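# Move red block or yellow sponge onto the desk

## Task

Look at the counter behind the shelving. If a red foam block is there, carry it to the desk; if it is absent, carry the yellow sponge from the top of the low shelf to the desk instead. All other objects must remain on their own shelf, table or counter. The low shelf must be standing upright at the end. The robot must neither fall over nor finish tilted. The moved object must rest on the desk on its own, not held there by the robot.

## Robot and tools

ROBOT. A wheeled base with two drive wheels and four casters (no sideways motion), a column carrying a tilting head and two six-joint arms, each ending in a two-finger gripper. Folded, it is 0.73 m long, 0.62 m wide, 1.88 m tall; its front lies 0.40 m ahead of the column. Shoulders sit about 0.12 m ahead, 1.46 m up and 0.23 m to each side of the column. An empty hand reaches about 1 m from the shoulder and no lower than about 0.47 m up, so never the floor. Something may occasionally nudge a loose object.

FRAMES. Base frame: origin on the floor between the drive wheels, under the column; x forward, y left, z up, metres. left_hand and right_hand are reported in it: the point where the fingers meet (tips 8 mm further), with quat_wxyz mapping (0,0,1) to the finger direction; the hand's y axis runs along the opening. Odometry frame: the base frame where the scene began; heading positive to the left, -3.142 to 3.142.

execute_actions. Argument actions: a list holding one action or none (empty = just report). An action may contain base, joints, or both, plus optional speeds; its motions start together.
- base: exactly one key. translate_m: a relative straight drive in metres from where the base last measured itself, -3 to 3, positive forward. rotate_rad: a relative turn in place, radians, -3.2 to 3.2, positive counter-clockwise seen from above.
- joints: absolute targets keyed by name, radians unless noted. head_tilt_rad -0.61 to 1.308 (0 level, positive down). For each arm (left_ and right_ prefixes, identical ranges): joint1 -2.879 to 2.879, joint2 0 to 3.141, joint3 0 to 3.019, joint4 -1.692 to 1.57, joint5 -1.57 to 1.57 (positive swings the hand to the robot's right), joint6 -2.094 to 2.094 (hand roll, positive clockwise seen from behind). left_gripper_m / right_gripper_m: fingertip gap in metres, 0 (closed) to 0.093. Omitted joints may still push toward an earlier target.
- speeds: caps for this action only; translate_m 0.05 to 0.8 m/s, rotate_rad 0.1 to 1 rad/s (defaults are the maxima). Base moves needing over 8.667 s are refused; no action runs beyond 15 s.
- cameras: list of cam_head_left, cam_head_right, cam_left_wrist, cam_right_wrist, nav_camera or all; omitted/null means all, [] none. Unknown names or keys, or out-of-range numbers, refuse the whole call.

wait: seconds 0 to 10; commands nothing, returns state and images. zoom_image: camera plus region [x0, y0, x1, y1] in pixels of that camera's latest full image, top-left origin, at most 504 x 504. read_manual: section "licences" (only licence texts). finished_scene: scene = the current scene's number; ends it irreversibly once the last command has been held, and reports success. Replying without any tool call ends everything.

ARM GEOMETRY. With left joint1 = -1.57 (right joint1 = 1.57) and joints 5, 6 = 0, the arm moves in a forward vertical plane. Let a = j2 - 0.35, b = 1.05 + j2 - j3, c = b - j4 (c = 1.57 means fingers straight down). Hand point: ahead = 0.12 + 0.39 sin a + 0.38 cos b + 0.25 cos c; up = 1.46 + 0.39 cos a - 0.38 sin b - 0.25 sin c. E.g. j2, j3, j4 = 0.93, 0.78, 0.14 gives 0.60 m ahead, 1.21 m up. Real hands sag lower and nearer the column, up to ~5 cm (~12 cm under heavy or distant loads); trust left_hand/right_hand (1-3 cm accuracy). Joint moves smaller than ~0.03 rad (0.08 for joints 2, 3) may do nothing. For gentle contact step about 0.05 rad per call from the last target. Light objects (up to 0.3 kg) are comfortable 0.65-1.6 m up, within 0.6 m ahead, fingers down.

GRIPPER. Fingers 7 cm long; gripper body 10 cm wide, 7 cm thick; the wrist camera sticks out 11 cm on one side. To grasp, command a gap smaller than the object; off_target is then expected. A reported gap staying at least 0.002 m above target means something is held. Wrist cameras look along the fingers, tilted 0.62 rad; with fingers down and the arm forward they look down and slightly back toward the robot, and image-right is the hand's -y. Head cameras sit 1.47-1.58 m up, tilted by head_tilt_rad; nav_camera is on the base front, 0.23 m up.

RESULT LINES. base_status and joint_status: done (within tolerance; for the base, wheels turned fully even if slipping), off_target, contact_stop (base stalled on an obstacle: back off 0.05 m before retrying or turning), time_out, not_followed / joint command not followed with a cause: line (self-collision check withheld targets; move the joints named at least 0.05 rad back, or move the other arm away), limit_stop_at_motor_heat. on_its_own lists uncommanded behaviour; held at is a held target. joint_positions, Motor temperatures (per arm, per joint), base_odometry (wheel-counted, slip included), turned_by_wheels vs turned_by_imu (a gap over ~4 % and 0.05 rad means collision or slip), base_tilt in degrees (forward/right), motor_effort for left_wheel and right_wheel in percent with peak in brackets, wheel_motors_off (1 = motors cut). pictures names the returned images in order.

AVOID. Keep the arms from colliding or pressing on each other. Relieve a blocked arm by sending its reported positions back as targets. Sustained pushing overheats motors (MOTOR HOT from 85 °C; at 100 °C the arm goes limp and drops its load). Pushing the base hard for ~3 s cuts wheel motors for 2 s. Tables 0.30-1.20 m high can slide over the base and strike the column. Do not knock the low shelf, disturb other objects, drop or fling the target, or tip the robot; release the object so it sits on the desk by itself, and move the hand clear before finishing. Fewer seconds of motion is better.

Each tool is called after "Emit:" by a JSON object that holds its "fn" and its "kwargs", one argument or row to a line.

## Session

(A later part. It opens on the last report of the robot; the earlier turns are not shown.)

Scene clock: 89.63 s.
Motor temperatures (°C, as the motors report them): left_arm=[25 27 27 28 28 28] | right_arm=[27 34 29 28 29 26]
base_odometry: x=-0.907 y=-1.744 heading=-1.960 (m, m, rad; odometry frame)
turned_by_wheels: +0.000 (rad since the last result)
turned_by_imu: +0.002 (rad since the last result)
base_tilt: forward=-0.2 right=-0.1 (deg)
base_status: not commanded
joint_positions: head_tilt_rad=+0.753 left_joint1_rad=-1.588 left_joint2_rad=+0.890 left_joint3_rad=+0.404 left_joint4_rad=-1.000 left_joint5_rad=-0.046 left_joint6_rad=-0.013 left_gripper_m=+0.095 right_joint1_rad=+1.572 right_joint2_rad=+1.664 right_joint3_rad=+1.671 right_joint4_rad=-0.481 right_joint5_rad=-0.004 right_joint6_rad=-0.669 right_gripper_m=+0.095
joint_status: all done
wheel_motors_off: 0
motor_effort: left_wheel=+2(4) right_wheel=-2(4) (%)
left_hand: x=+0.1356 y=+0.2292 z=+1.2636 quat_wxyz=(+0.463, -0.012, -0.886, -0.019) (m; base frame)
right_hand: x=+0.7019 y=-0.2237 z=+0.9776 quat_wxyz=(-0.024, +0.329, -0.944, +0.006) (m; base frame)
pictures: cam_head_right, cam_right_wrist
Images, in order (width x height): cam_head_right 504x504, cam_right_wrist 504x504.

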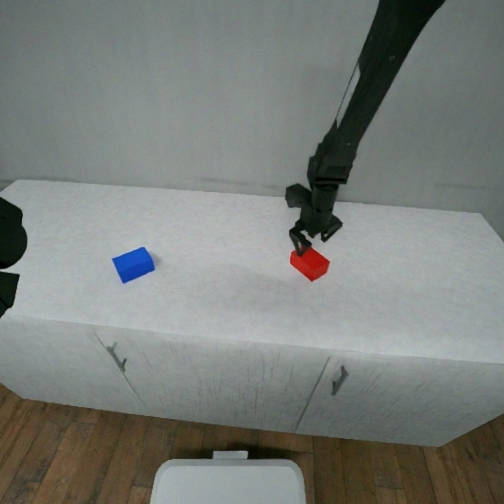

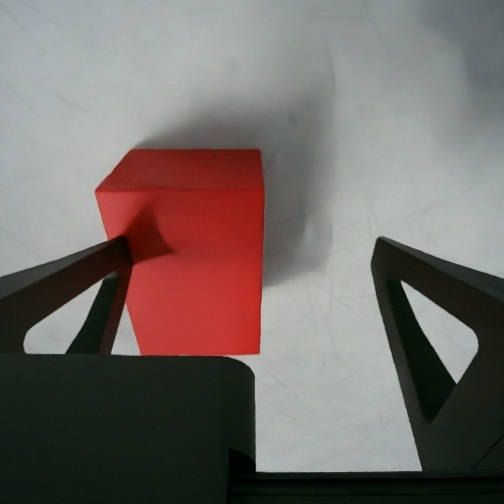

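Emit:
{"fn": "execute_actions", "kwargs": {
  "actions": [
    {"joints": {"right_joint2_rad": 1.6}}
  ],
  "cameras": ["cam_right_wrist"]
}}

Scene clock: 98.17 s.
Motor temperatures (°C, as the motors report them): left_arm=[25 27 27 28 28 28] | right_arm=[27 34 30 28 29 26]
base_odometry: x=-0.907 y=-1.744 heading=-1.960 (m, m, rad; odometry frame)
turned_by_wheels: +0.000 (rad since the last result)
turned_by_imu: +0.002 (rad since the last result)
base_tilt: forward=-0.2 right=-0.1 (deg)
base_status: not commanded
joint_positions: head_tilt_rad=+0.753 left_joint1_rad=-1.588 left_joint2_rad=+0.890 left_joint3_rad=+0.404 left_joint4_rad=-1.000 left_joint5_rad=-0.046 left_joint6_rad=-0.013 left_gripper_m=+0.095 right_joint1_rad=+1.572 right_joint2_rad=+1.623 right_joint3_rad=+1.671 right_joint4_rad=-0.481 right_joint5_rad=-0.002 right_joint6_rad=-0.669 right_gripper_m=+0.095
joint_status: all done
wheel_motors_off: 0
motor_effort: left_wheel=+3(2) right_wheel=-2(2) (%)
left_hand: x=+0.1356 y=+0.2292 z=+1.2636 quat_wxyz=(+0.463, -0.012, -0.886, -0.019) (m; base frame)
right_hand: x=+0.7210 y=-0.2240 z=+1.0016 quat_wxyz=(-0.043, +0.328, -0.943, +0.013) (m; base frame)
pictures: cam_right_wrist
Images, in order (width x height): cam_right_wrist 504x504.

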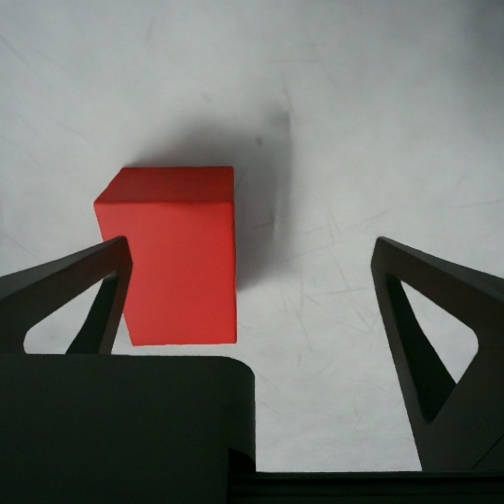

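Emit:
{"fn": "execute_actions", "kwargs": {
  "actions": [
    {"base": {"translate_m": -0.033}}
  ],
  "cameras": []
}}

Emit:
{"fn": "execute_actions", "kwargs": {
  "actions": [
    {"joints": {"right_joint2_rad": 1.7}}
  ],
  "cameras": ["cam_head_right", "cam_right_wrist"]
}}

Scene clock: 101.07 s.
Motor temperatures (°C, as the motors report them): left_arm=[25 27 27 28 28 28] | right_arm=[27 35 30 28 29 26]
base_odometry: x=-0.894 y=-1.714 heading=-1.961 (m, m, rad; odometry frame)
turned_by_wheels: -0.001 (rad since the last result)
turned_by_imu: +0.000 (rad since the last result)
base_tilt: forward=-0.2 right=-0.1 (deg)
base_status: done
joint_positions: head_tilt_rad=+0.754 left_joint1_rad=-1.588 left_joint2_rad=+0.889 left_joint3_rad=+0.399 left_joint4_rad=-1.000 left_joint5_rad=-0.046 left_joint6_rad=-0.013 left_gripper_m=+0.095 right_joint1_rad=+1.572 right_joint2_rad=+1.622 right_joint3_rad=+1.668 right_joint4_rad=-0.480 right_joint5_rad=-0.002 right_joint6_rad=-0.669 right_gripper_m=+0.095
joint_status: not commanded
wheel_motors_off: 0
motor_effort: left_wheel=-1(44) right_wheel=+2(69) (%)
left_hand: x=+0.1336 y=+0.2292 z=+1.2644 quat_wxyz=(+0.464, -0.012, -0.885, -0.019) (m; base frame)
right_hand: x=+0.7200 y=-0.2244 z=+1.0016 quat_wxyz=(-0.043, +0.328, -0.943, +0.013) (m; base frame)
pictures: none
No camera images: the call's "cameras" was empty. Leave "cameras" out to get every camera's image.

Scene clock: 101.90 s.
Motor temperatures (°C, as the motors report them): left_arm=[25 27 27 28 28 28] | right_arm=[27 35 30 28 29 26]
base_odometry: x=-0.894 y=-1.714 heading=-1.961 (m, m, rad; odometry frame)
turned_by_wheels: +0.000 (rad since the last result)
turned_by_imu: +0.000 (rad since the last result)
base_tilt: forward=-0.2 right=-0.1 (deg)
base_status: not commanded
joint_positions: head_tilt_rad=+0.754 left_joint1_rad=-1.588 left_joint2_rad=+0.889 left_joint3_rad=+0.399 left_joint4_rad=-1.000 left_joint5_rad=-0.046 left_joint6_rad=-0.013 left_gripper_m=+0.095 right_joint1_rad=+1.572 right_joint2_rad=+1.684 right_joint3_rad=+1.668 right_joint4_rad=-0.480 right_joint5_rad=-0.002 right_joint6_rad=-0.669 right_gripper_m=+0.095
joint_status: all done
wheel_motors_off: 0
motor_effort: left_wheel=-2(2) right_wheel=+2(2) (%)
left_hand: x=+0.1336 y=+0.2292 z=+1.2644 quat_wxyz=(+0.464, -0.012, -0.885, -0.019) (m; base frame)
right_hand: x=+0.6904 y=-0.2243 z=+0.9652 quat_wxyz=(-0.013, +0.329, -0.944, +0.003) (m; base frame)
pictures: cam_head_right, cam_right_wrist
Images, in order (width x height): cam_head_right 504x504, cam_right_wrist 504x504.

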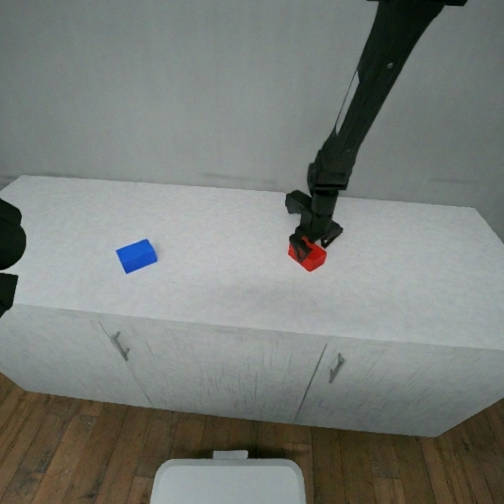

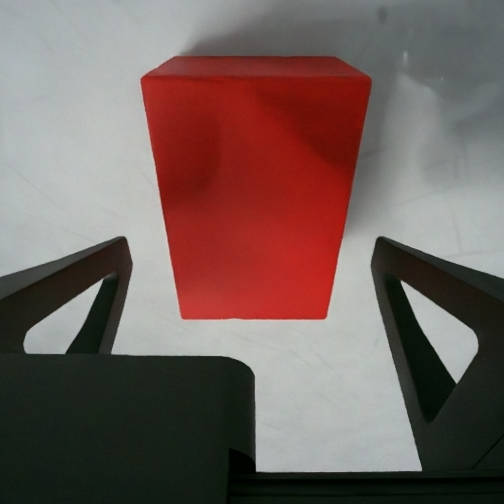

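Emit:
{"fn": "execute_actions", "kwargs": {
  "actions": [
    {"joints": {"right_joint2_rad": 1.74, "right_joint4_rad": -0.42}}
  ],
  "cameras": ["cam_right_wrist"]
}}

Scene clock: 104.20 s.
Motor temperatures (°C, as the motors report them): left_arm=[25 27 27 28 28 28] | right_arm=[27 35 30 28 29 26]
base_odometry: x=-0.894 y=-1.714 heading=-1.961 (m, m, rad; odometry frame)
turned_by_wheels: +0.000 (rad since the last result)
turned_by_imu: +0.001 (rad since the last result)
base_tilt: forward=-0.2 right=-0.1 (deg)
base_status: not commanded
joint_positions: head_tilt_rad=+0.754 left_joint1_rad=-1.588 left_joint2_rad=+0.889 left_joint3_rad=+0.399 left_joint4_rad=-1.000 left_joint5_rad=-0.046 left_joint6_rad=-0.013 left_gripper_m=+0.095 right_joint1_rad=+1.572 right_joint2_rad=+1.713 right_joint3_rad=+1.668 right_joint4_rad=-0.428 right_joint5_rad=-0.002 right_joint6_rad=-0.669 right_gripper_m=+0.095
joint_status: all done
wheel_motors_off: 0
motor_effort: left_wheel=-1(2) right_wheel=+2(2) (%)
left_hand: x=+0.1336 y=+0.2292 z=+1.2644 quat_wxyz=(+0.464, -0.012, -0.885, -0.019) (m; base frame)
right_hand: x=+0.6891 y=-0.2243 z=+0.9497 quat_wxyz=(-0.025, +0.329, -0.944, +0.007) (m; base frame)
pictures: cam_right_wrist
Images, in order (width x height): cam_right_wrist 504x504.

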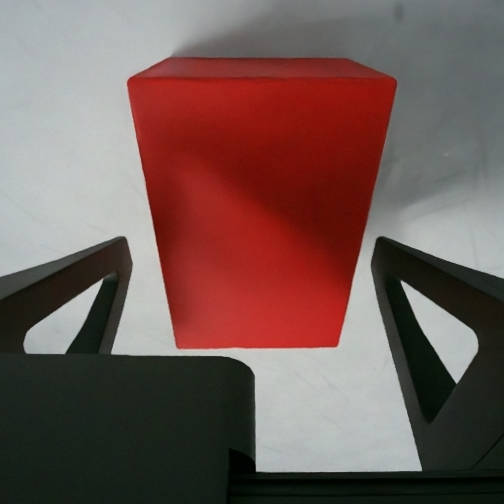

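Emit:
{"fn": "execute_actions", "kwargs": {
  "actions": [
    {"joints": {"right_gripper_m": 0.04}}
  ],
  "cameras": ["cam_right_wrist"]
}}

Scene clock: 105.47 s.
Motor temperatures (°C, as the motors report them): left_arm=[25 27 27 28 28 28] | right_arm=[27 35 30 28 29 26]
base_odometry: x=-0.894 y=-1.714 heading=-1.961 (m, m, rad; odometry frame)
turned_by_wheels: +0.000 (rad since the last result)
turned_by_imu: +0.001 (rad since the last result)
base_tilt: forward=-0.2 right=-0.1 (deg)
base_status: not commanded
joint_positions: head_tilt_rad=+0.754 left_joint1_rad=-1.588 left_joint2_rad=+0.889 left_joint3_rad=+0.399 left_joint4_rad=-1.000 left_joint5_rad=-0.046 left_joint6_rad=-0.013 left_gripper_m=+0.095 right_joint1_rad=+1.572 right_joint2_rad=+1.713 right_joint3_rad=+1.668 right_joint4_rad=-0.428 right_joint5_rad=-0.001 right_joint6_rad=-0.669 right_gripper_m=+0.059
joint_status: right_gripper_m off_target (ended at +0.059, target +0.040)
wheel_motors_off: 0
motor_effort: left_wheel=-1(1) right_wheel=+2(2) (%)
left_hand: x=+0.1336 y=+0.2292 z=+1.2644 quat_wxyz=(+0.464, -0.012, -0.885, -0.019) (m; base frame)
right_hand: x=+0.6891 y=-0.2244 z=+0.9497 quat_wxyz=(-0.024, +0.329, -0.944, +0.007) (m; base frame)
pictures: cam_right_wrist
Images, in order (width x height): cam_right_wrist 504x504.

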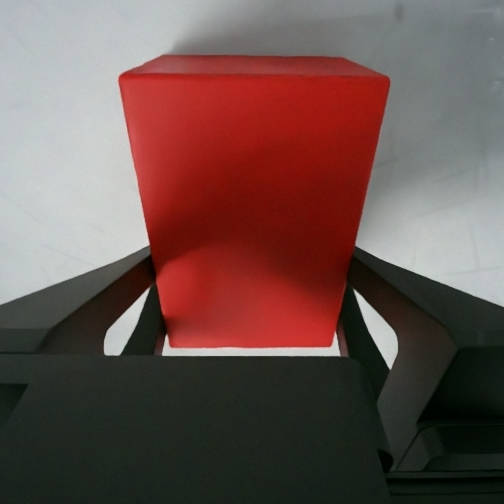

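Emit:
{"fn": "execute_actions", "kwargs": {
  "actions": [
    {"joints": {"right_joint2_rad": 1.45}}
  ],
  "cameras": []
}}

Emit:
{"fn": "execute_actions", "kwargs": {
  "actions": [
    {"base": {"translate_m": -0.1}, "joints": {"right_joint2_rad": 0.9, "right_joint3_rad": 0.5, "right_joint4_rad": -0.5, "right_joint6_rad": -0.3}}
  ],
  "cameras": ["cam_head_left", "cam_right_wrist"]
}}

Scene clock: 110.77 s.
Motor temperatures (°C, as the motors report them): left_arm=[25 27 27 28 28 28] | right_arm=[27 35 30 28 29 26]
base_odometry: x=-0.894 y=-1.714 heading=-1.961 (m, m, rad; odometry frame)
turned_by_wheels: +0.000 (rad since the last result)
turned_by_imu: +0.002 (rad since the last result)
base_tilt: forward=-0.2 right=-0.1 (deg)
base_status: not commanded
joint_positions: head_tilt_rad=+0.754 left_joint1_rad=-1.588 left_joint2_rad=+0.889 left_joint3_rad=+0.399 left_joint4_rad=-1.000 left_joint5_rad=-0.046 left_joint6_rad=-0.013 left_gripper_m=+0.095 right_joint1_rad=+1.572 right_joint2_rad=+1.423 right_joint3_rad=+1.667 right_joint4_rad=-0.421 right_joint5_rad=-0.001 right_joint6_rad=-0.669 right_gripper_m=+0.059
joint_status: all done
wheel_motors_off: 0
motor_effort: left_wheel=-2(2) right_wheel=+2(2) (%)
left_hand: x=+0.1336 y=+0.2292 z=+1.2644 quat_wxyz=(+0.464, -0.012, -0.885, -0.019) (m; base frame)
right_hand: x=+0.8114 y=-0.2246 z=+1.1323 quat_wxyz=(-0.163, +0.324, -0.930, +0.056) (m; base frame)
pictures: none
No camera images: the call's "cameras" was empty. Leave "cameras" out to get every camera's image.

Scene clock: 112.37 s.
Motor temperatures (°C, as the motors report them): left_arm=[25 27 27 28 28 28] | right_arm=[27 35 30 28 29 26]
base_odometry: x=-0.856 y=-1.622 heading=-1.962 (m, m, rad; odometry frame)
turned_by_wheels: -0.001 (rad since the last result)
turned_by_imu: +0.000 (rad since the last result)
base_tilt: forward=-0.2 right=-0.1 (deg)
base_status: done
joint_positions: head_tilt_rad=+0.754 left_joint1_rad=-1.588 left_joint2_rad=+0.889 left_joint3_rad=+0.398 left_joint4_rad=-1.000 left_joint5_rad=-0.046 left_joint6_rad=-0.013 left_gripper_m=+0.095 right_joint1_rad=+1.572 right_joint2_rad=+0.898 right_joint3_rad=+0.495 right_joint4_rad=-0.499 right_joint5_rad=-0.001 right_joint6_rad=-0.311 right_gripper_m=+0.059
joint_status: all done
wheel_motors_off: 0
motor_effort: left_wheel=-4(54) right_wheel=-1(42) (%)
left_hand: x=+0.1330 y=+0.2292 z=+1.2646 quat_wxyz=(+0.465, -0.012, -0.885, -0.019) (m; base frame)
right_hand: x=+0.2809 y=-0.2249 z=+1.1763 quat_wxyz=(+0.186, +0.152, -0.970, -0.030) (m; base frame)
pictures: cam_head_left, cam_right_wrist
Images, in order (width x height): cam_head_left 504x504, cam_right_wrist 504x504.

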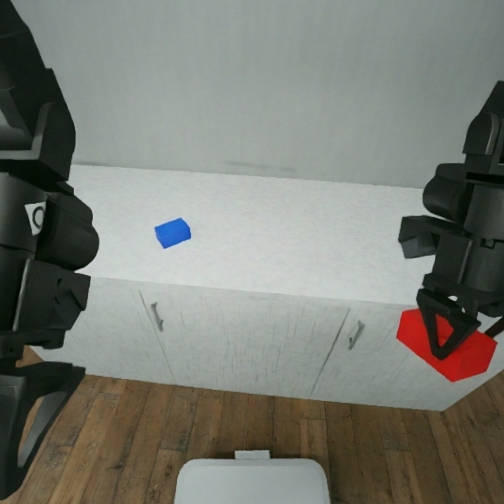

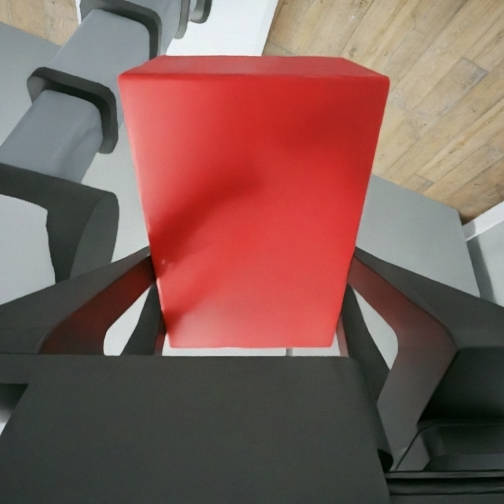

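Emit:
{"fn": "execute_actions", "kwargs": {
  "actions": [
    {"base": {"rotate_rad": 1.35}, "joints": {"head_tilt_rad": 0.85}}
  ],
  "cameras": ["cam_head_left", "nav_camera"]
}}

Scene clock: 123.30 s.
Motor temperatures (°C, as the motors report them): left_arm=[25 27 27 28 28 28] | right_arm=[27 33 29 28 29 26]
base_odometry: x=-0.856 y=-1.622 heading=-0.613 (m, m, rad; odometry frame)
turned_by_wheels: +1.349 (rad since the last result)
turned_by_imu: +1.366 (rad since the last result)
base_tilt: forward=-0.3 right=-0.1 (deg)
base_status: done
joint_positions: head_tilt_rad=+0.851 left_joint1_rad=-1.588 left_joint2_rad=+0.889 left_joint3_rad=+0.398 left_joint4_rad=-1.000 left_joint5_rad=-0.046 left_joint6_rad=-0.013 left_gripper_m=+0.095 right_joint1_rad=+1.572 right_joint2_rad=+0.898 right_joint3_rad=+0.497 right_joint4_rad=-0.499 right_joint5_rad=-0.001 right_joint6_rad=-0.311 right_gripper_m=+0.059
joint_status: all done
wheel_motors_off: 0
motor_effort: left_wheel=-3(24) right_wheel=+3(23) (%)
left_hand: x=+0.1330 y=+0.2292 z=+1.2646 quat_wxyz=(+0.465, -0.012, -0.885, -0.019) (m; base frame)
right_hand: x=+0.2823 y=-0.2249 z=+1.1762 quat_wxyz=(+0.184, +0.152, -0.970, -0.030) (m; base frame)
pictures: cam_head_left, nav_camera
Images, in order (width x height): cam_head_left 504x504, nav_camera 504x504.

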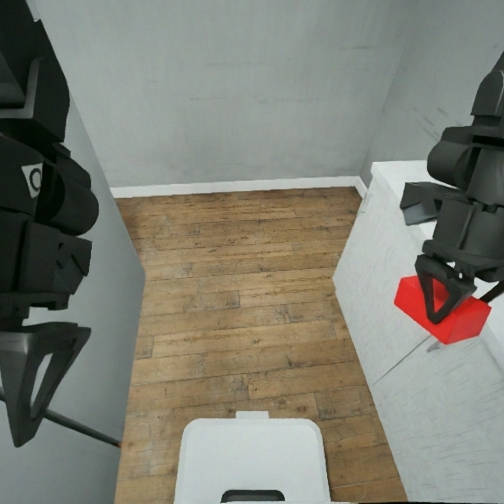

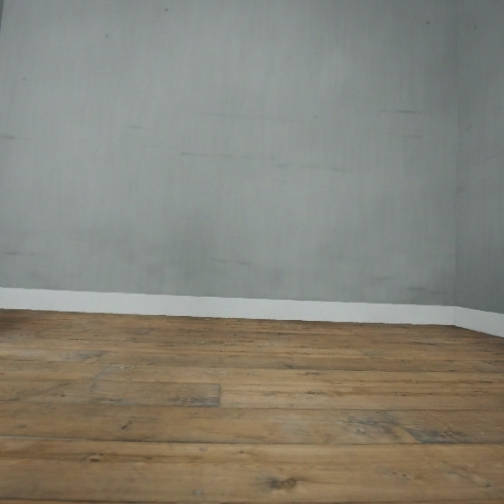

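Emit:
{"fn": "execute_actions", "kwargs": {
  "actions": [
    {"base": {"translate_m": 1.52}}
  ],
  "cameras": ["cam_head_left", "cam_head_right"]
}}

Scene clock: 128.37 s.
Motor temperatures (°C, as the motors report them): left_arm=[25 27 27 28 28 28] | right_arm=[27 33 29 28 29 26]
base_odometry: x=+0.388 y=-2.496 heading=-0.612 (m, m, rad; odometry frame)
turned_by_wheels: +0.001 (rad since the last result)
turned_by_imu: +0.003 (rad since the last result)
base_tilt: forward=-0.2 right=-0.1 (deg)
base_status: done
joint_positions: head_tilt_rad=+0.852 left_joint1_rad=-1.588 left_joint2_rad=+0.889 left_joint3_rad=+0.402 left_joint4_rad=-1.000 left_joint5_rad=-0.046 left_joint6_rad=-0.013 left_gripper_m=+0.095 right_joint1_rad=+1.572 right_joint2_rad=+0.898 right_joint3_rad=+0.501 right_joint4_rad=-0.499 right_joint5_rad=-0.001 right_joint6_rad=-0.311 right_gripper_m=+0.059
joint_status: not commanded
wheel_motors_off: 0
motor_effort: left_wheel=+1(49) right_wheel=-2(64) (%)
left_hand: x=+0.1350 y=+0.2292 z=+1.2639 quat_wxyz=(+0.463, -0.012, -0.886, -0.019) (m; base frame)
right_hand: x=+0.2841 y=-0.2249 z=+1.1761 quat_wxyz=(+0.183, +0.153, -0.971, -0.030) (m; base frame)
pictures: cam_head_left, cam_head_right
Images, in order (width x height): cam_head_left 504x504, cam_head_right 504x504.

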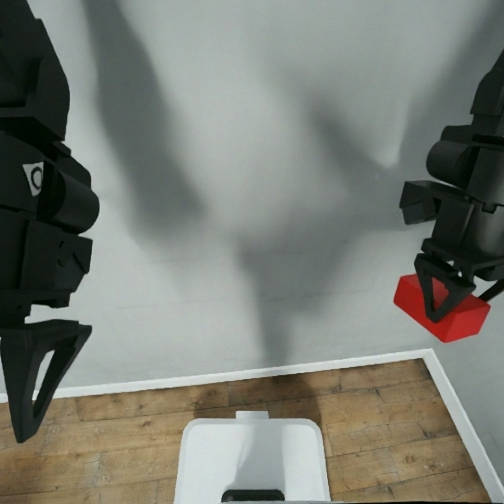

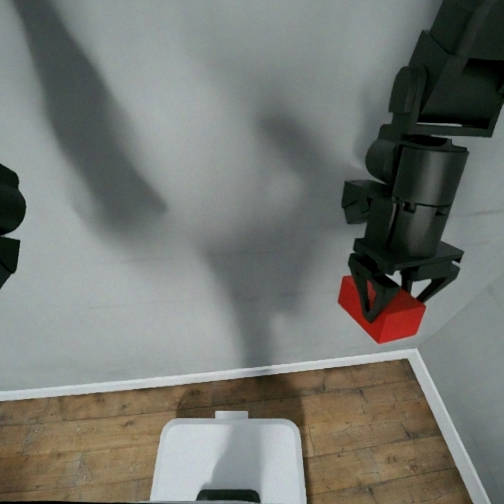

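Emit:
{"fn": "execute_actions", "kwargs": {
  "actions": [
    {"base": {"rotate_rad": 1.59}, "joints": {"head_tilt_rad": 0.7}}
  ],
  "cameras": ["cam_head_left", "cam_head_right", "nav_camera"]
}}

Scene clock: 132.83 s.
Motor temperatures (°C, as the motors report them): left_arm=[25 27 27 28 28 28] | right_arm=[27 33 29 28 29 26]
base_odometry: x=+0.388 y=-2.496 heading=+0.977 (m, m, rad; odometry frame)
turned_by_wheels: +1.589 (rad since the last result)
turned_by_imu: +1.602 (rad since the last result)
base_tilt: forward=-0.2 right=-0.1 (deg)
base_status: done
joint_positions: head_tilt_rad=+0.717 left_joint1_rad=-1.588 left_joint2_rad=+0.889 left_joint3_rad=+0.402 left_joint4_rad=-1.000 left_joint5_rad=-0.046 left_joint6_rad=-0.013 left_gripper_m=+0.095 right_joint1_rad=+1.572 right_joint2_rad=+0.898 right_joint3_rad=+0.501 right_joint4_rad=-0.499 right_joint5_rad=-0.001 right_joint6_rad=-0.311 right_gripper_m=+0.059
joint_status: all done
wheel_motors_off: 0
motor_effort: left_wheel=-4(42) right_wheel=+4(48) (%)
left_hand: x=+0.1350 y=+0.2292 z=+1.2639 quat_wxyz=(+0.463, -0.012, -0.886, -0.019) (m; base frame)
right_hand: x=+0.2841 y=-0.2249 z=+1.1761 quat_wxyz=(+0.183, +0.153, -0.971, -0.030) (m; base frame)
pictures: cam_head_left, cam_head_right, nav_camera
Images, in order (width x height): cam_head_left 504x504, cam_head_right 504x504, nav_camera 504x504.

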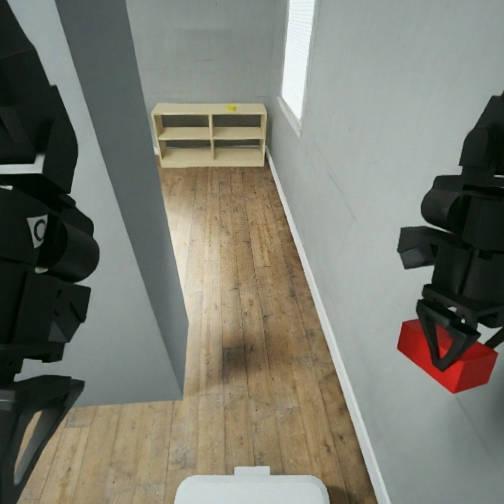

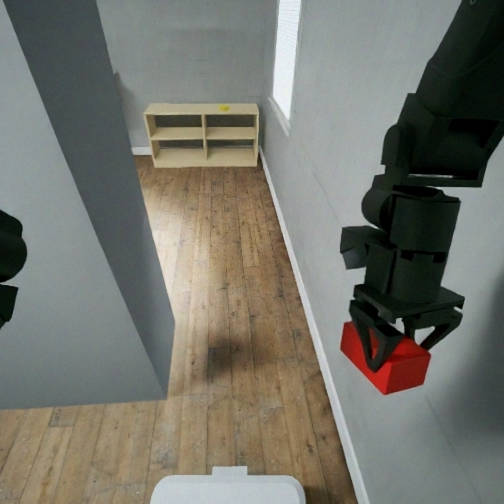

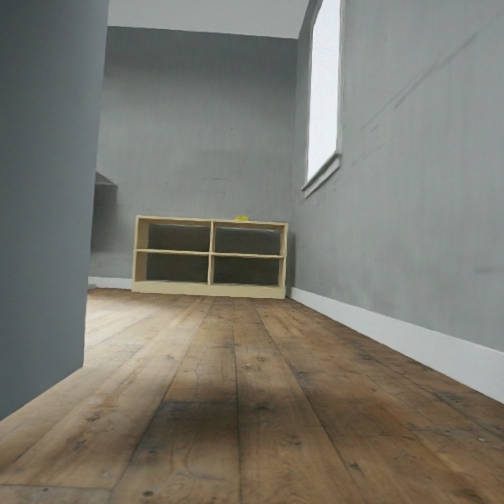

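Emit:
{"fn": "execute_actions", "kwargs": {
  "actions": [
    {"base": {"rotate_rad": -0.1}, "joints": {"left_gripper_m": 0.0, "head_tilt_rad": 0.9}}
  ],
  "cameras": []
}}

Emit:
{"fn": "execute_actions", "kwargs": {
  "actions": [
    {"base": {"translate_m": 0.7}}
  ],
  "cameras": ["cam_head_left", "cam_head_right"]
}}

Scene clock: 146.00 s.
Motor temperatures (°C, as the motors report them): left_arm=[25 27 27 28 28 28] | right_arm=[27 32 28 28 29 26]
base_odometry: x=+0.388 y=-2.496 heading=+0.878 (m, m, rad; odometry frame)
turned_by_wheels: -0.099 (rad since the last result)
turned_by_imu: -0.099 (rad since the last result)
base_tilt: forward=-0.2 right=-0.1 (deg)
base_status: done
joint_positions: head_tilt_rad=+0.901 left_joint1_rad=-1.588 left_joint2_rad=+0.889 left_joint3_rad=+0.402 left_joint4_rad=-1.000 left_joint5_rad=-0.046 left_joint6_rad=-0.013 left_gripper_m=+0.001 right_joint1_rad=+1.572 right_joint2_rad=+0.898 right_joint3_rad=+0.501 right_joint4_rad=-0.499 right_joint5_rad=-0.001 right_joint6_rad=-0.311 right_gripper_m=+0.059
joint_status: all done
wheel_motors_off: 0
motor_effort: left_wheel=+2(20) right_wheel=-4(20) (%)
left_hand: x=+0.1350 y=+0.2292 z=+1.2639 quat_wxyz=(+0.463, -0.012, -0.886, -0.019) (m; base frame)
right_hand: x=+0.2841 y=-0.2249 z=+1.1761 quat_wxyz=(+0.183, +0.153, -0.971, -0.030) (m; base frame)
pictures: none
No camera images: the call's "cameras" was empty. Leave "cameras" out to get every camera's image.

Scene clock: 148.70 s.
Motor temperatures (°C, as the motors report them): left_arm=[25 27 27 28 28 28] | right_arm=[27 32 28 28 29 26]
base_odometry: x=+0.835 y=-1.957 heading=+0.878 (m, m, rad; odometry frame)
turned_by_wheels: +0.001 (rad since the last result)
turned_by_imu: +0.002 (rad since the last result)
base_tilt: forward=-0.2 right=-0.1 (deg)
base_status: done
joint_positions: head_tilt_rad=+0.902 left_joint1_rad=-1.588 left_joint2_rad=+0.889 left_joint3_rad=+0.404 left_joint4_rad=-1.000 left_joint5_rad=-0.046 left_joint6_rad=-0.013 left_gripper_m=+0.001 right_joint1_rad=+1.572 right_joint2_rad=+0.898 right_joint3_rad=+0.502 right_joint4_rad=-0.499 right_joint5_rad=-0.001 right_joint6_rad=-0.311 right_gripper_m=+0.059
joint_status: not commanded
wheel_motors_off: 0
motor_effort: left_wheel=+1(54) right_wheel=-1(55) (%)
left_hand: x=+0.1358 y=+0.2292 z=+1.2636 quat_wxyz=(+0.462, -0.012, -0.886, -0.019) (m; base frame)
right_hand: x=+0.2853 y=-0.2249 z=+1.1760 quat_wxyz=(+0.182, +0.153, -0.971, -0.030) (m; base frame)
pictures: cam_head_left, cam_head_right
Images, in order (width x height): cam_head_left 504x504, cam_head_right 504x504.

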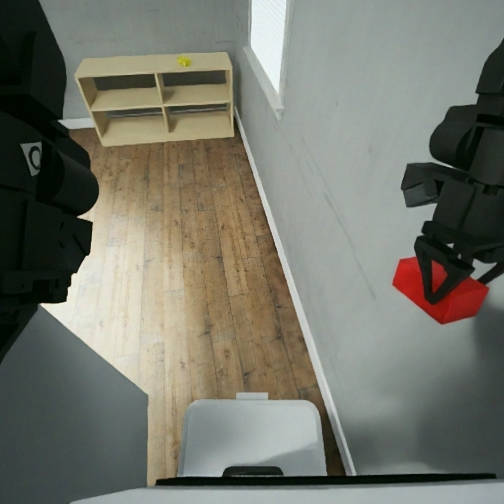

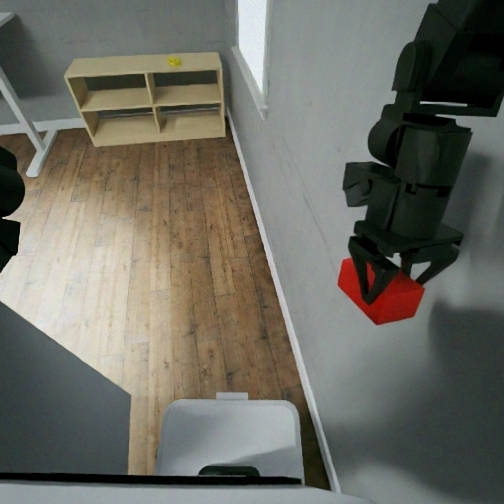

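Emit:
{"fn": "execute_actions", "kwargs": {
  "actions": [
    {"base": {"rotate_rad": 0.27}}
  ],
  "cameras": ["cam_head_left"]
}}

Emit:
{"fn": "execute_actions", "kwargs": {
  "actions": [
    {"base": {"translate_m": 0.9}, "joints": {"head_tilt_rad": 0.65}}
  ],
  "cameras": []
}}

Emit:
{"fn": "execute_actions", "kwargs": {
  "actions": [
    {"base": {"rotate_rad": 0.7}}
  ],
  "cameras": ["cam_head_left", "cam_head_right", "nav_camera"]
}}

Scene clock: 152.10 s.
Motor temperatures (°C, as the motors report them): left_arm=[25 27 27 28 28 28] | right_arm=[27 32 28 28 29 26]
base_odometry: x=+0.835 y=-1.957 heading=+1.147 (m, m, rad; odometry frame)
turned_by_wheels: +0.269 (rad since the last result)
turned_by_imu: +0.270 (rad since the last result)
base_tilt: forward=-0.3 right=-0.1 (deg)
base_status: done
joint_positions: head_tilt_rad=+0.902 left_joint1_rad=-1.588 left_joint2_rad=+0.889 left_joint3_rad=+0.404 left_joint4_rad=-1.000 left_joint5_rad=-0.046 left_joint6_rad=-0.013 left_gripper_m=+0.001 right_joint1_rad=+1.572 right_joint2_rad=+0.898 right_joint3_rad=+0.502 right_joint4_rad=-0.499 right_joint5_rad=-0.001 right_joint6_rad=-0.311 right_gripper_m=+0.059
joint_status: not commanded
wheel_motors_off: 0
motor_effort: left_wheel=-1(42) right_wheel=+0(37) (%)
left_hand: x=+0.1358 y=+0.2292 z=+1.2636 quat_wxyz=(+0.462, -0.012, -0.886, -0.019) (m; base frame)
right_hand: x=+0.2853 y=-0.2249 z=+1.1760 quat_wxyz=(+0.182, +0.153, -0.971, -0.030) (m; base frame)
pictures: cam_head_left
Images, in order (width x height): cam_head_left 504x504.

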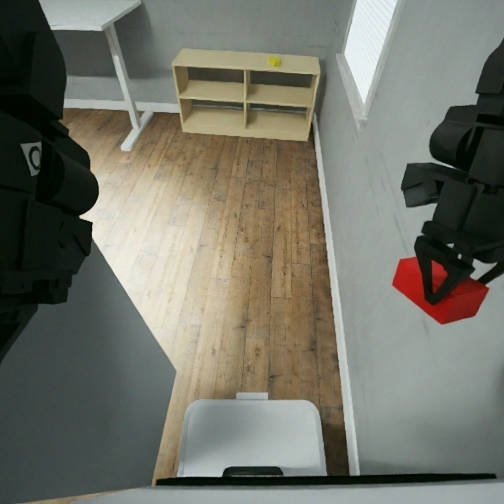

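Scene clock: 155.00 s.
Motor temperatures (°C, as the motors report them): left_arm=[25 27 27 28 28 28] | right_arm=[27 32 28 28 29 26]
base_odometry: x=+1.204 y=-1.136 heading=+1.147 (m, m, rad; odometry frame)
turned_by_wheels: +0.000 (rad since the last result)
turned_by_imu: +0.001 (rad since the last result)
base_tilt: forward=-0.2 right=-0.1 (deg)
base_status: done
joint_positions: head_tilt_rad=+0.666 left_joint1_rad=-1.588 left_joint2_rad=+0.889 left_joint3_rad=+0.405 left_joint4_rad=-1.000 left_joint5_rad=-0.046 left_joint6_rad=-0.013 left_gripper_m=+0.001 right_joint1_rad=+1.572 right_joint2_rad=+0.898 right_joint3_rad=+0.504 right_joint4_rad=-0.499 right_joint5_rad=-0.001 right_joint6_rad=-0.311 right_gripper_m=+0.059
joint_status: all done
wheel_motors_off: 0
motor_effort: left_wheel=+0(49) right_wheel=+0(56) (%)
left_hand: x=+0.1364 y=+0.2292 z=+1.2634 quat_wxyz=(+0.462, -0.012, -0.887, -0.019) (m; base frame)
right_hand: x=+0.2860 y=-0.2249 z=+1.1760 quat_wxyz=(+0.181, +0.153, -0.971, -0.029) (m; base frame)
pictures: none
No camera images: the call's "cameras" was empty. Leave "cameras" out to get every camera's image.

Scene clock: 157.13 s.
Motor temperatures (°C, as the motors report them): left_arm=[25 27 27 28 28 28] | right_arm=[27 32 28 28 29 26]
base_odometry: x=+1.204 y=-1.136 heading=+1.847 (m, m, rad; odometry frame)
turned_by_wheels: +0.699 (rad since the last result)
turned_by_imu: +0.702 (rad since the last result)
base_tilt: forward=-0.3 right=-0.1 (deg)
base_status: done
joint_positions: head_tilt_rad=+0.666 left_joint1_rad=-1.588 left_joint2_rad=+0.889 left_joint3_rad=+0.405 left_joint4_rad=-1.000 left_joint5_rad=-0.046 left_joint6_rad=-0.013 left_gripper_m=+0.001 right_joint1_rad=+1.572 right_joint2_rad=+0.898 right_joint3_rad=+0.504 right_joint4_rad=-0.499 right_joint5_rad=-0.001 right_joint6_rad=-0.311 right_gripper_m=+0.059
joint_status: not commanded
wheel_motors_off: 0
motor_effort: left_wheel=-3(42) right_wheel=+4(44) (%)
left_hand: x=+0.1364 y=+0.2292 z=+1.2634 quat_wxyz=(+0.462, -0.012, -0.887, -0.019) (m; base frame)
right_hand: x=+0.2860 y=-0.2249 z=+1.1760 quat_wxyz=(+0.181, +0.153, -0.971, -0.029) (m; base frame)
pictures: cam_head_left, cam_head_right, nav_camera
Images, in order (width x height): cam_head_left 504x504, cam_head_right 504x504, nav_camera 504x504.

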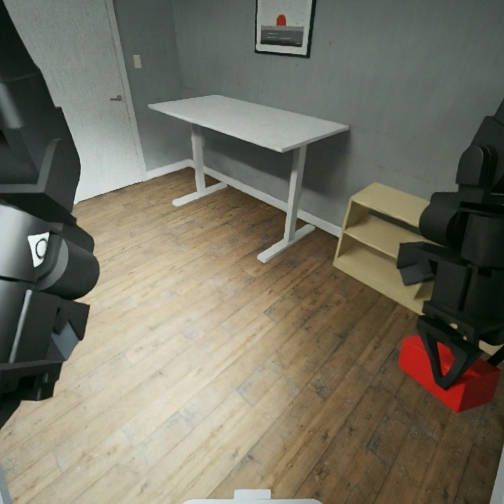

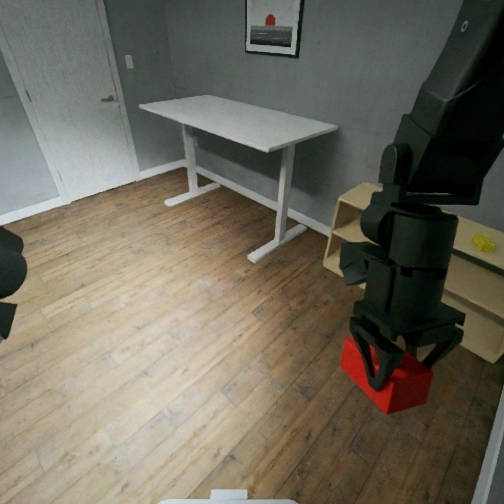

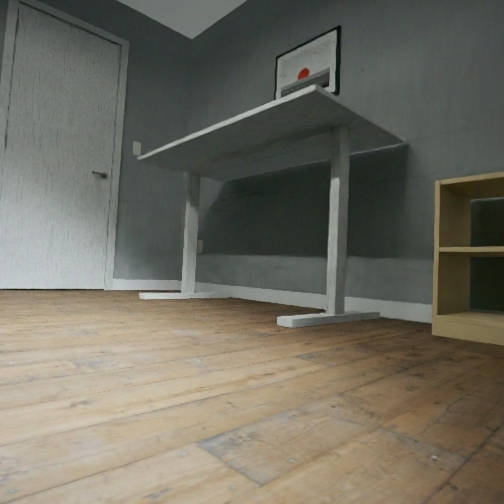

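Emit:
{"fn": "execute_actions", "kwargs": {
  "actions": [
    {"base": {"translate_m": 1.3}, "joints": {"right_joint2_rad": 1.33, "right_joint3_rad": 1.56, "right_joint4_rad": -0.44, "right_joint6_rad": -0.67}}
  ],
  "cameras": ["cam_head_left", "cam_head_right", "cam_right_wrist", "nav_camera"]
}}

Scene clock: 165.87 s.
Motor temperatures (°C, as the motors report them): left_arm=[25 27 27 28 28 28] | right_arm=[27 33 29 28 29 26]
base_odometry: x=+0.850 y=+0.115 heading=+1.847 (m, m, rad; odometry frame)
turned_by_wheels: +0.001 (rad since the last result)
turned_by_imu: +0.004 (rad since the last result)
base_tilt: forward=-0.2 right=-0.1 (deg)
base_status: done
joint_positions: head_tilt_rad=+0.666 left_joint1_rad=-1.588 left_joint2_rad=+0.889 left_joint3_rad=+0.403 left_joint4_rad=-1.000 left_joint5_rad=-0.046 left_joint6_rad=-0.013 left_gripper_m=+0.001 right_joint1_rad=+1.572 right_joint2_rad=+1.343 right_joint3_rad=+1.535 right_joint4_rad=-0.444 right_joint5_rad=-0.001 right_joint6_rad=-0.659 right_gripper_m=+0.059
joint_status: all done
wheel_motors_off: 0
motor_effort: left_wheel=+1(47) right_wheel=-1(62) (%)
left_hand: x=+0.1356 y=+0.2292 z=+1.2636 quat_wxyz=(+0.462, -0.012, -0.886, -0.019) (m; base frame)
right_hand: x=+0.7636 y=-0.2246 z=+1.1400 quat_wxyz=(-0.128, +0.321, -0.937, +0.043) (m; base frame)
pictures: cam_head_left, cam_head_right, cam_right_wrist, nav_camera
Images, in order (width x height): cam_head_left 504x504, cam_head_right 504x504, cam_right_wrist 504x504, nav_camera 504x504.

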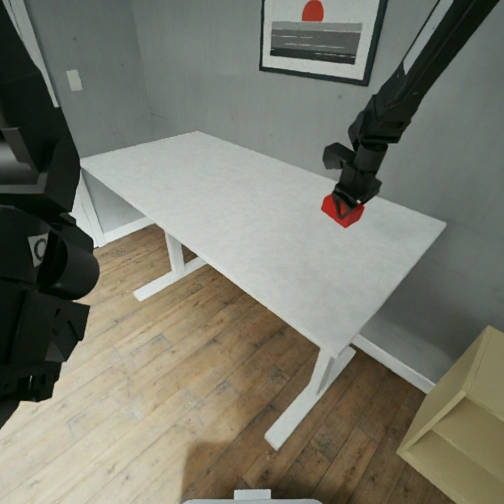

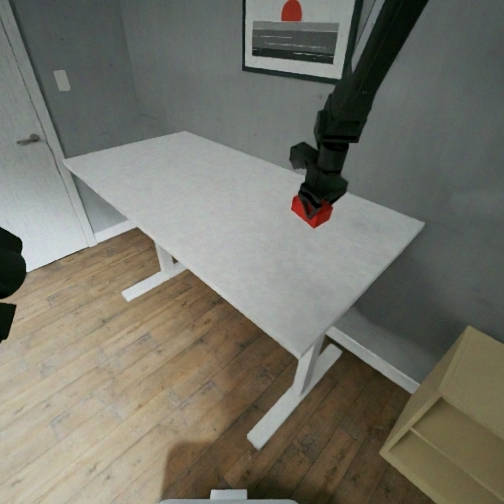

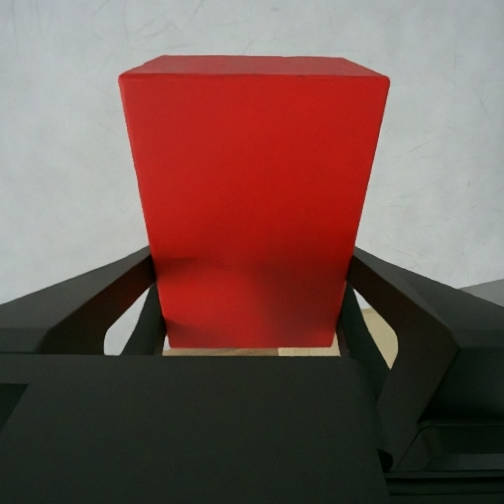

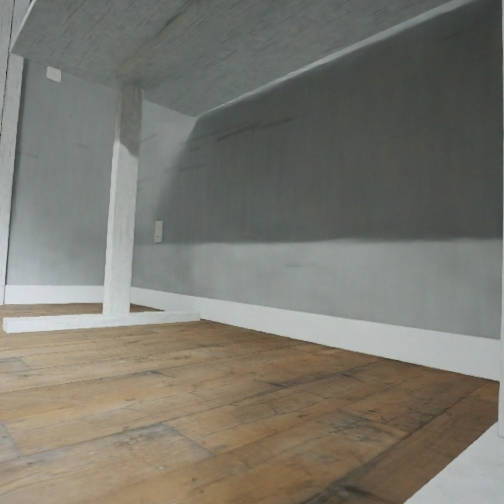

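Emit:
{"fn": "zoom_image", "kwargs": {
  "camera": "cam_head_left",
  "region": [280, 180, 460, 370]
}}

Emit:
{"fn": "zoom_image", "kwargs": {
  "camera": "cam_head_right",
  "region": [250, 180, 430, 370]
}}

Region (280, 180, 460, 370) of cam_head_left's 504x504 image, scaled by 2.653, with more detail than that image has; it fills the left 477 columns of this view, and the rest is white.

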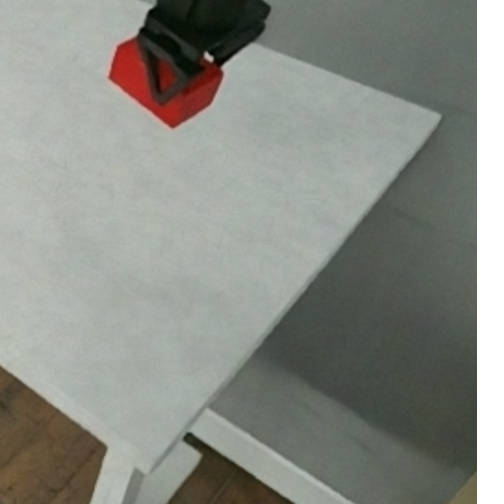

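Region (250, 180, 430, 370) of cam_head_right's 504x504 image, scaled by 2.653, with more detail than that image has; it fills the left 477 columns of this view, and the rest is white.

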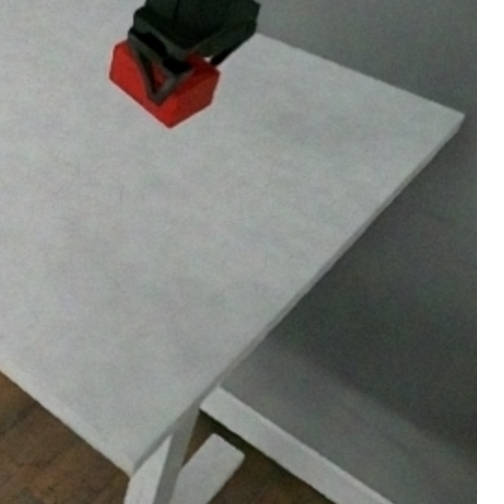

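Emit:
{"fn": "execute_actions", "kwargs": {
  "actions": [
    {"base": {"translate_m": 0.13}, "joints": {"right_joint2_rad": 1.6, "right_joint3_rad": 1.81, "right_joint4_rad": -0.55}}
  ],
  "cameras": ["cam_head_left", "cam_head_right", "cam_right_wrist"]
}}

Scene clock: 173.13 s.
Motor temperatures (°C, as the motors report them): left_arm=[25 27 27 28 28 28] | right_arm=[27 35 31 28 29 26]
base_odometry: x=+0.815 y=+0.240 heading=+1.848 (m, m, rad; odometry frame)
turned_by_wheels: +0.000 (rad since the last result)
turned_by_imu: +0.002 (rad since the last result)
base_tilt: forward=-0.3 right=-0.1 (deg)
base_status: done
joint_positions: head_tilt_rad=+0.666 left_joint1_rad=-1.588 left_joint2_rad=+0.889 left_joint3_rad=+0.405 left_joint4_rad=-1.000 left_joint5_rad=-0.046 left_joint6_rad=-0.013 left_gripper_m=+0.001 right_joint1_rad=+1.572 right_joint2_rad=+1.603 right_joint3_rad=+1.786 right_joint4_rad=-0.546 right_joint5_rad=-0.001 right_joint6_rad=-0.659 right_gripper_m=+0.059
joint_status: all done
wheel_motors_off: 0
motor_effort: left_wheel=+0(30) right_wheel=+0(48) (%)
left_hand: x=+0.1366 y=+0.2292 z=+1.2633 quat_wxyz=(+0.462, -0.012, -0.887, -0.019) (m; base frame)
right_hand: x=+0.7771 y=-0.2245 z=+1.0416 quat_wxyz=(-0.076, +0.323, -0.943, +0.025) (m; base frame)
pictures: cam_head_left, cam_head_right, cam_right_wrist
Images, in order (width x height): cam_head_left 504x504, cam_head_right 504x504, cam_right_wrist 504x504.

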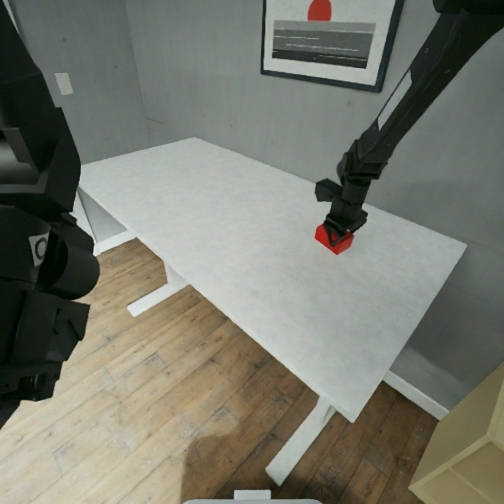

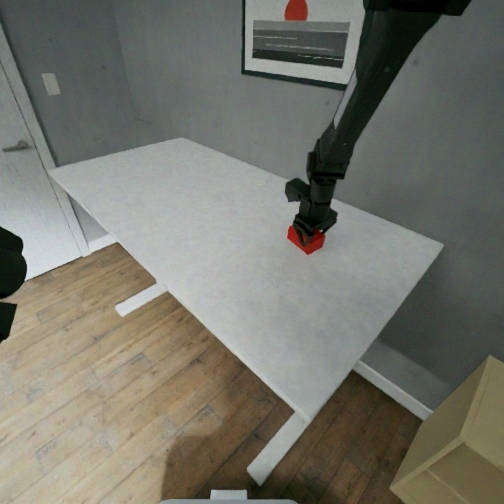

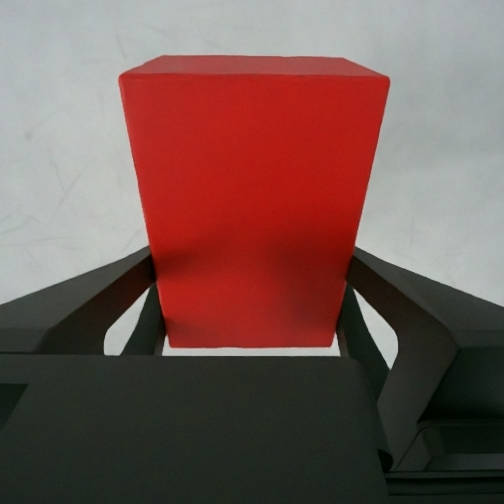

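Now lower gently in steps.

Emit:
{"fn": "execute_actions", "kwargs": {
  "actions": [
    {"joints": {"right_joint2_rad": 1.67}}
  ],
  "cameras": ["cam_head_right", "cam_right_wrist"]
}}

Scene clock: 175.20 s.
Motor temperatures (°C, as the motors report them): left_arm=[25 27 27 28 28 28] | right_arm=[27 36 31 28 29 26]
base_odometry: x=+0.815 y=+0.240 heading=+1.848 (m, m, rad; odometry frame)
turned_by_wheels: +0.000 (rad since the last result)
turned_by_imu: +0.001 (rad since the last result)
base_tilt: forward=-0.2 right=-0.1 (deg)
base_status: not commanded
joint_positions: head_tilt_rad=+0.666 left_joint1_rad=-1.588 left_joint2_rad=+0.889 left_joint3_rad=+0.405 left_joint4_rad=-1.000 left_joint5_rad=-0.046 left_joint6_rad=-0.013 left_gripper_m=+0.001 right_joint1_rad=+1.572 right_joint2_rad=+1.650 right_joint3_rad=+1.786 right_joint4_rad=-0.546 right_joint5_rad=-0.001 right_joint6_rad=-0.659 right_gripper_m=+0.059
joint_status: all done
wheel_motors_off: 0
motor_effort: left_wheel=+0(0) right_wheel=+0(1) (%)
left_hand: x=+0.1366 y=+0.2292 z=+1.2633 quat_wxyz=(+0.462, -0.012, -0.887, -0.019) (m; base frame)
right_hand: x=+0.7569 y=-0.2245 z=+1.0114 quat_wxyz=(-0.054, +0.324, -0.945, +0.017) (m; base frame)
pictures: cam_head_right, cam_right_wrist
Images, in order (width x height): cam_head_right 504x504, cam_right_wrist 504x504.

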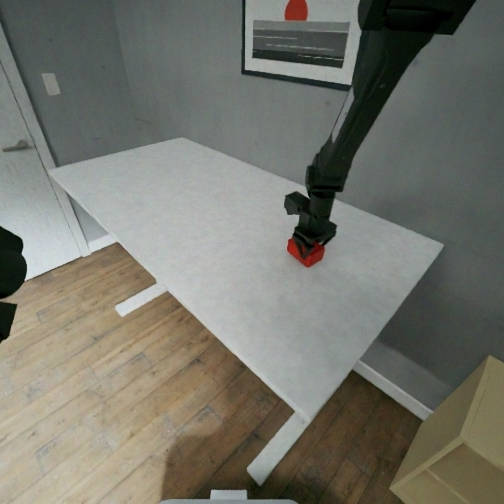

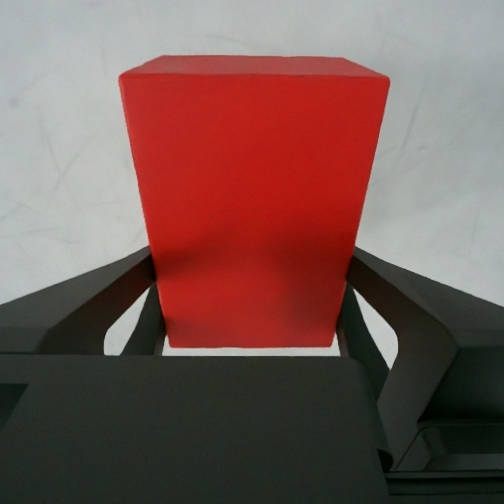

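Emit:
{"fn": "execute_actions", "kwargs": {
  "actions": [
    {"joints": {"right_joint2_rad": 1.715}}
  ],
  "cameras": ["cam_head_right", "cam_right_wrist"]
}}

Scene clock: 176.60 s.
Motor temperatures (°C, as the motors report them): left_arm=[25 27 27 28 28 28] | right_arm=[27 36 31 28 29 26]
base_odometry: x=+0.815 y=+0.240 heading=+1.848 (m, m, rad; odometry frame)
turned_by_wheels: +0.000 (rad since the last result)
turned_by_imu: +0.001 (rad since the last result)
base_tilt: forward=-0.3 right=-0.1 (deg)
base_status: not commanded
joint_positions: head_tilt_rad=+0.666 left_joint1_rad=-1.588 left_joint2_rad=+0.889 left_joint3_rad=+0.405 left_joint4_rad=-1.000 left_joint5_rad=-0.046 left_joint6_rad=-0.013 left_gripper_m=+0.001 right_joint1_rad=+1.572 right_joint2_rad=+1.682 right_joint3_rad=+1.791 right_joint4_rad=-0.546 right_joint5_rad=-0.001 right_joint6_rad=-0.659 right_gripper_m=+0.059
joint_status: all done
wheel_motors_off: 0
motor_effort: left_wheel=+0(1) right_wheel=-1(1) (%)
left_hand: x=+0.1366 y=+0.2292 z=+1.2633 quat_wxyz=(+0.462, -0.012, -0.887, -0.019) (m; base frame)
right_hand: x=+0.7450 y=-0.2244 z=+0.9926 quat_wxyz=(-0.041, +0.324, -0.945, +0.013) (m; base frame)
pictures: cam_head_right, cam_right_wrist
Images, in order (width x height): cam_head_right 504x504, cam_right_wrist 504x504.

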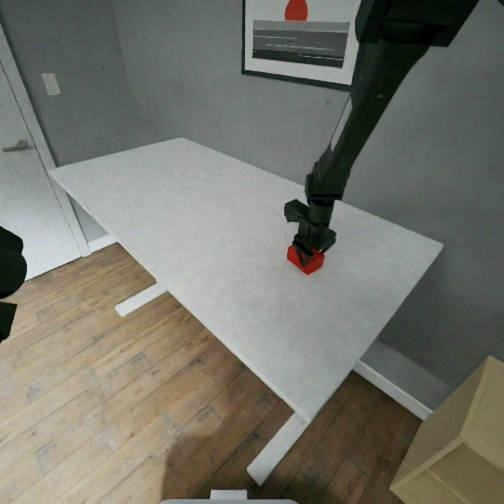

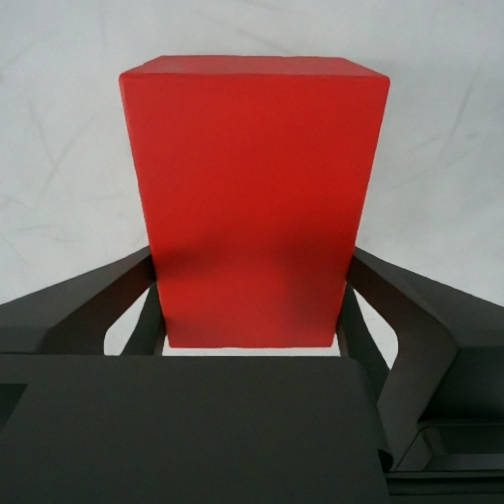

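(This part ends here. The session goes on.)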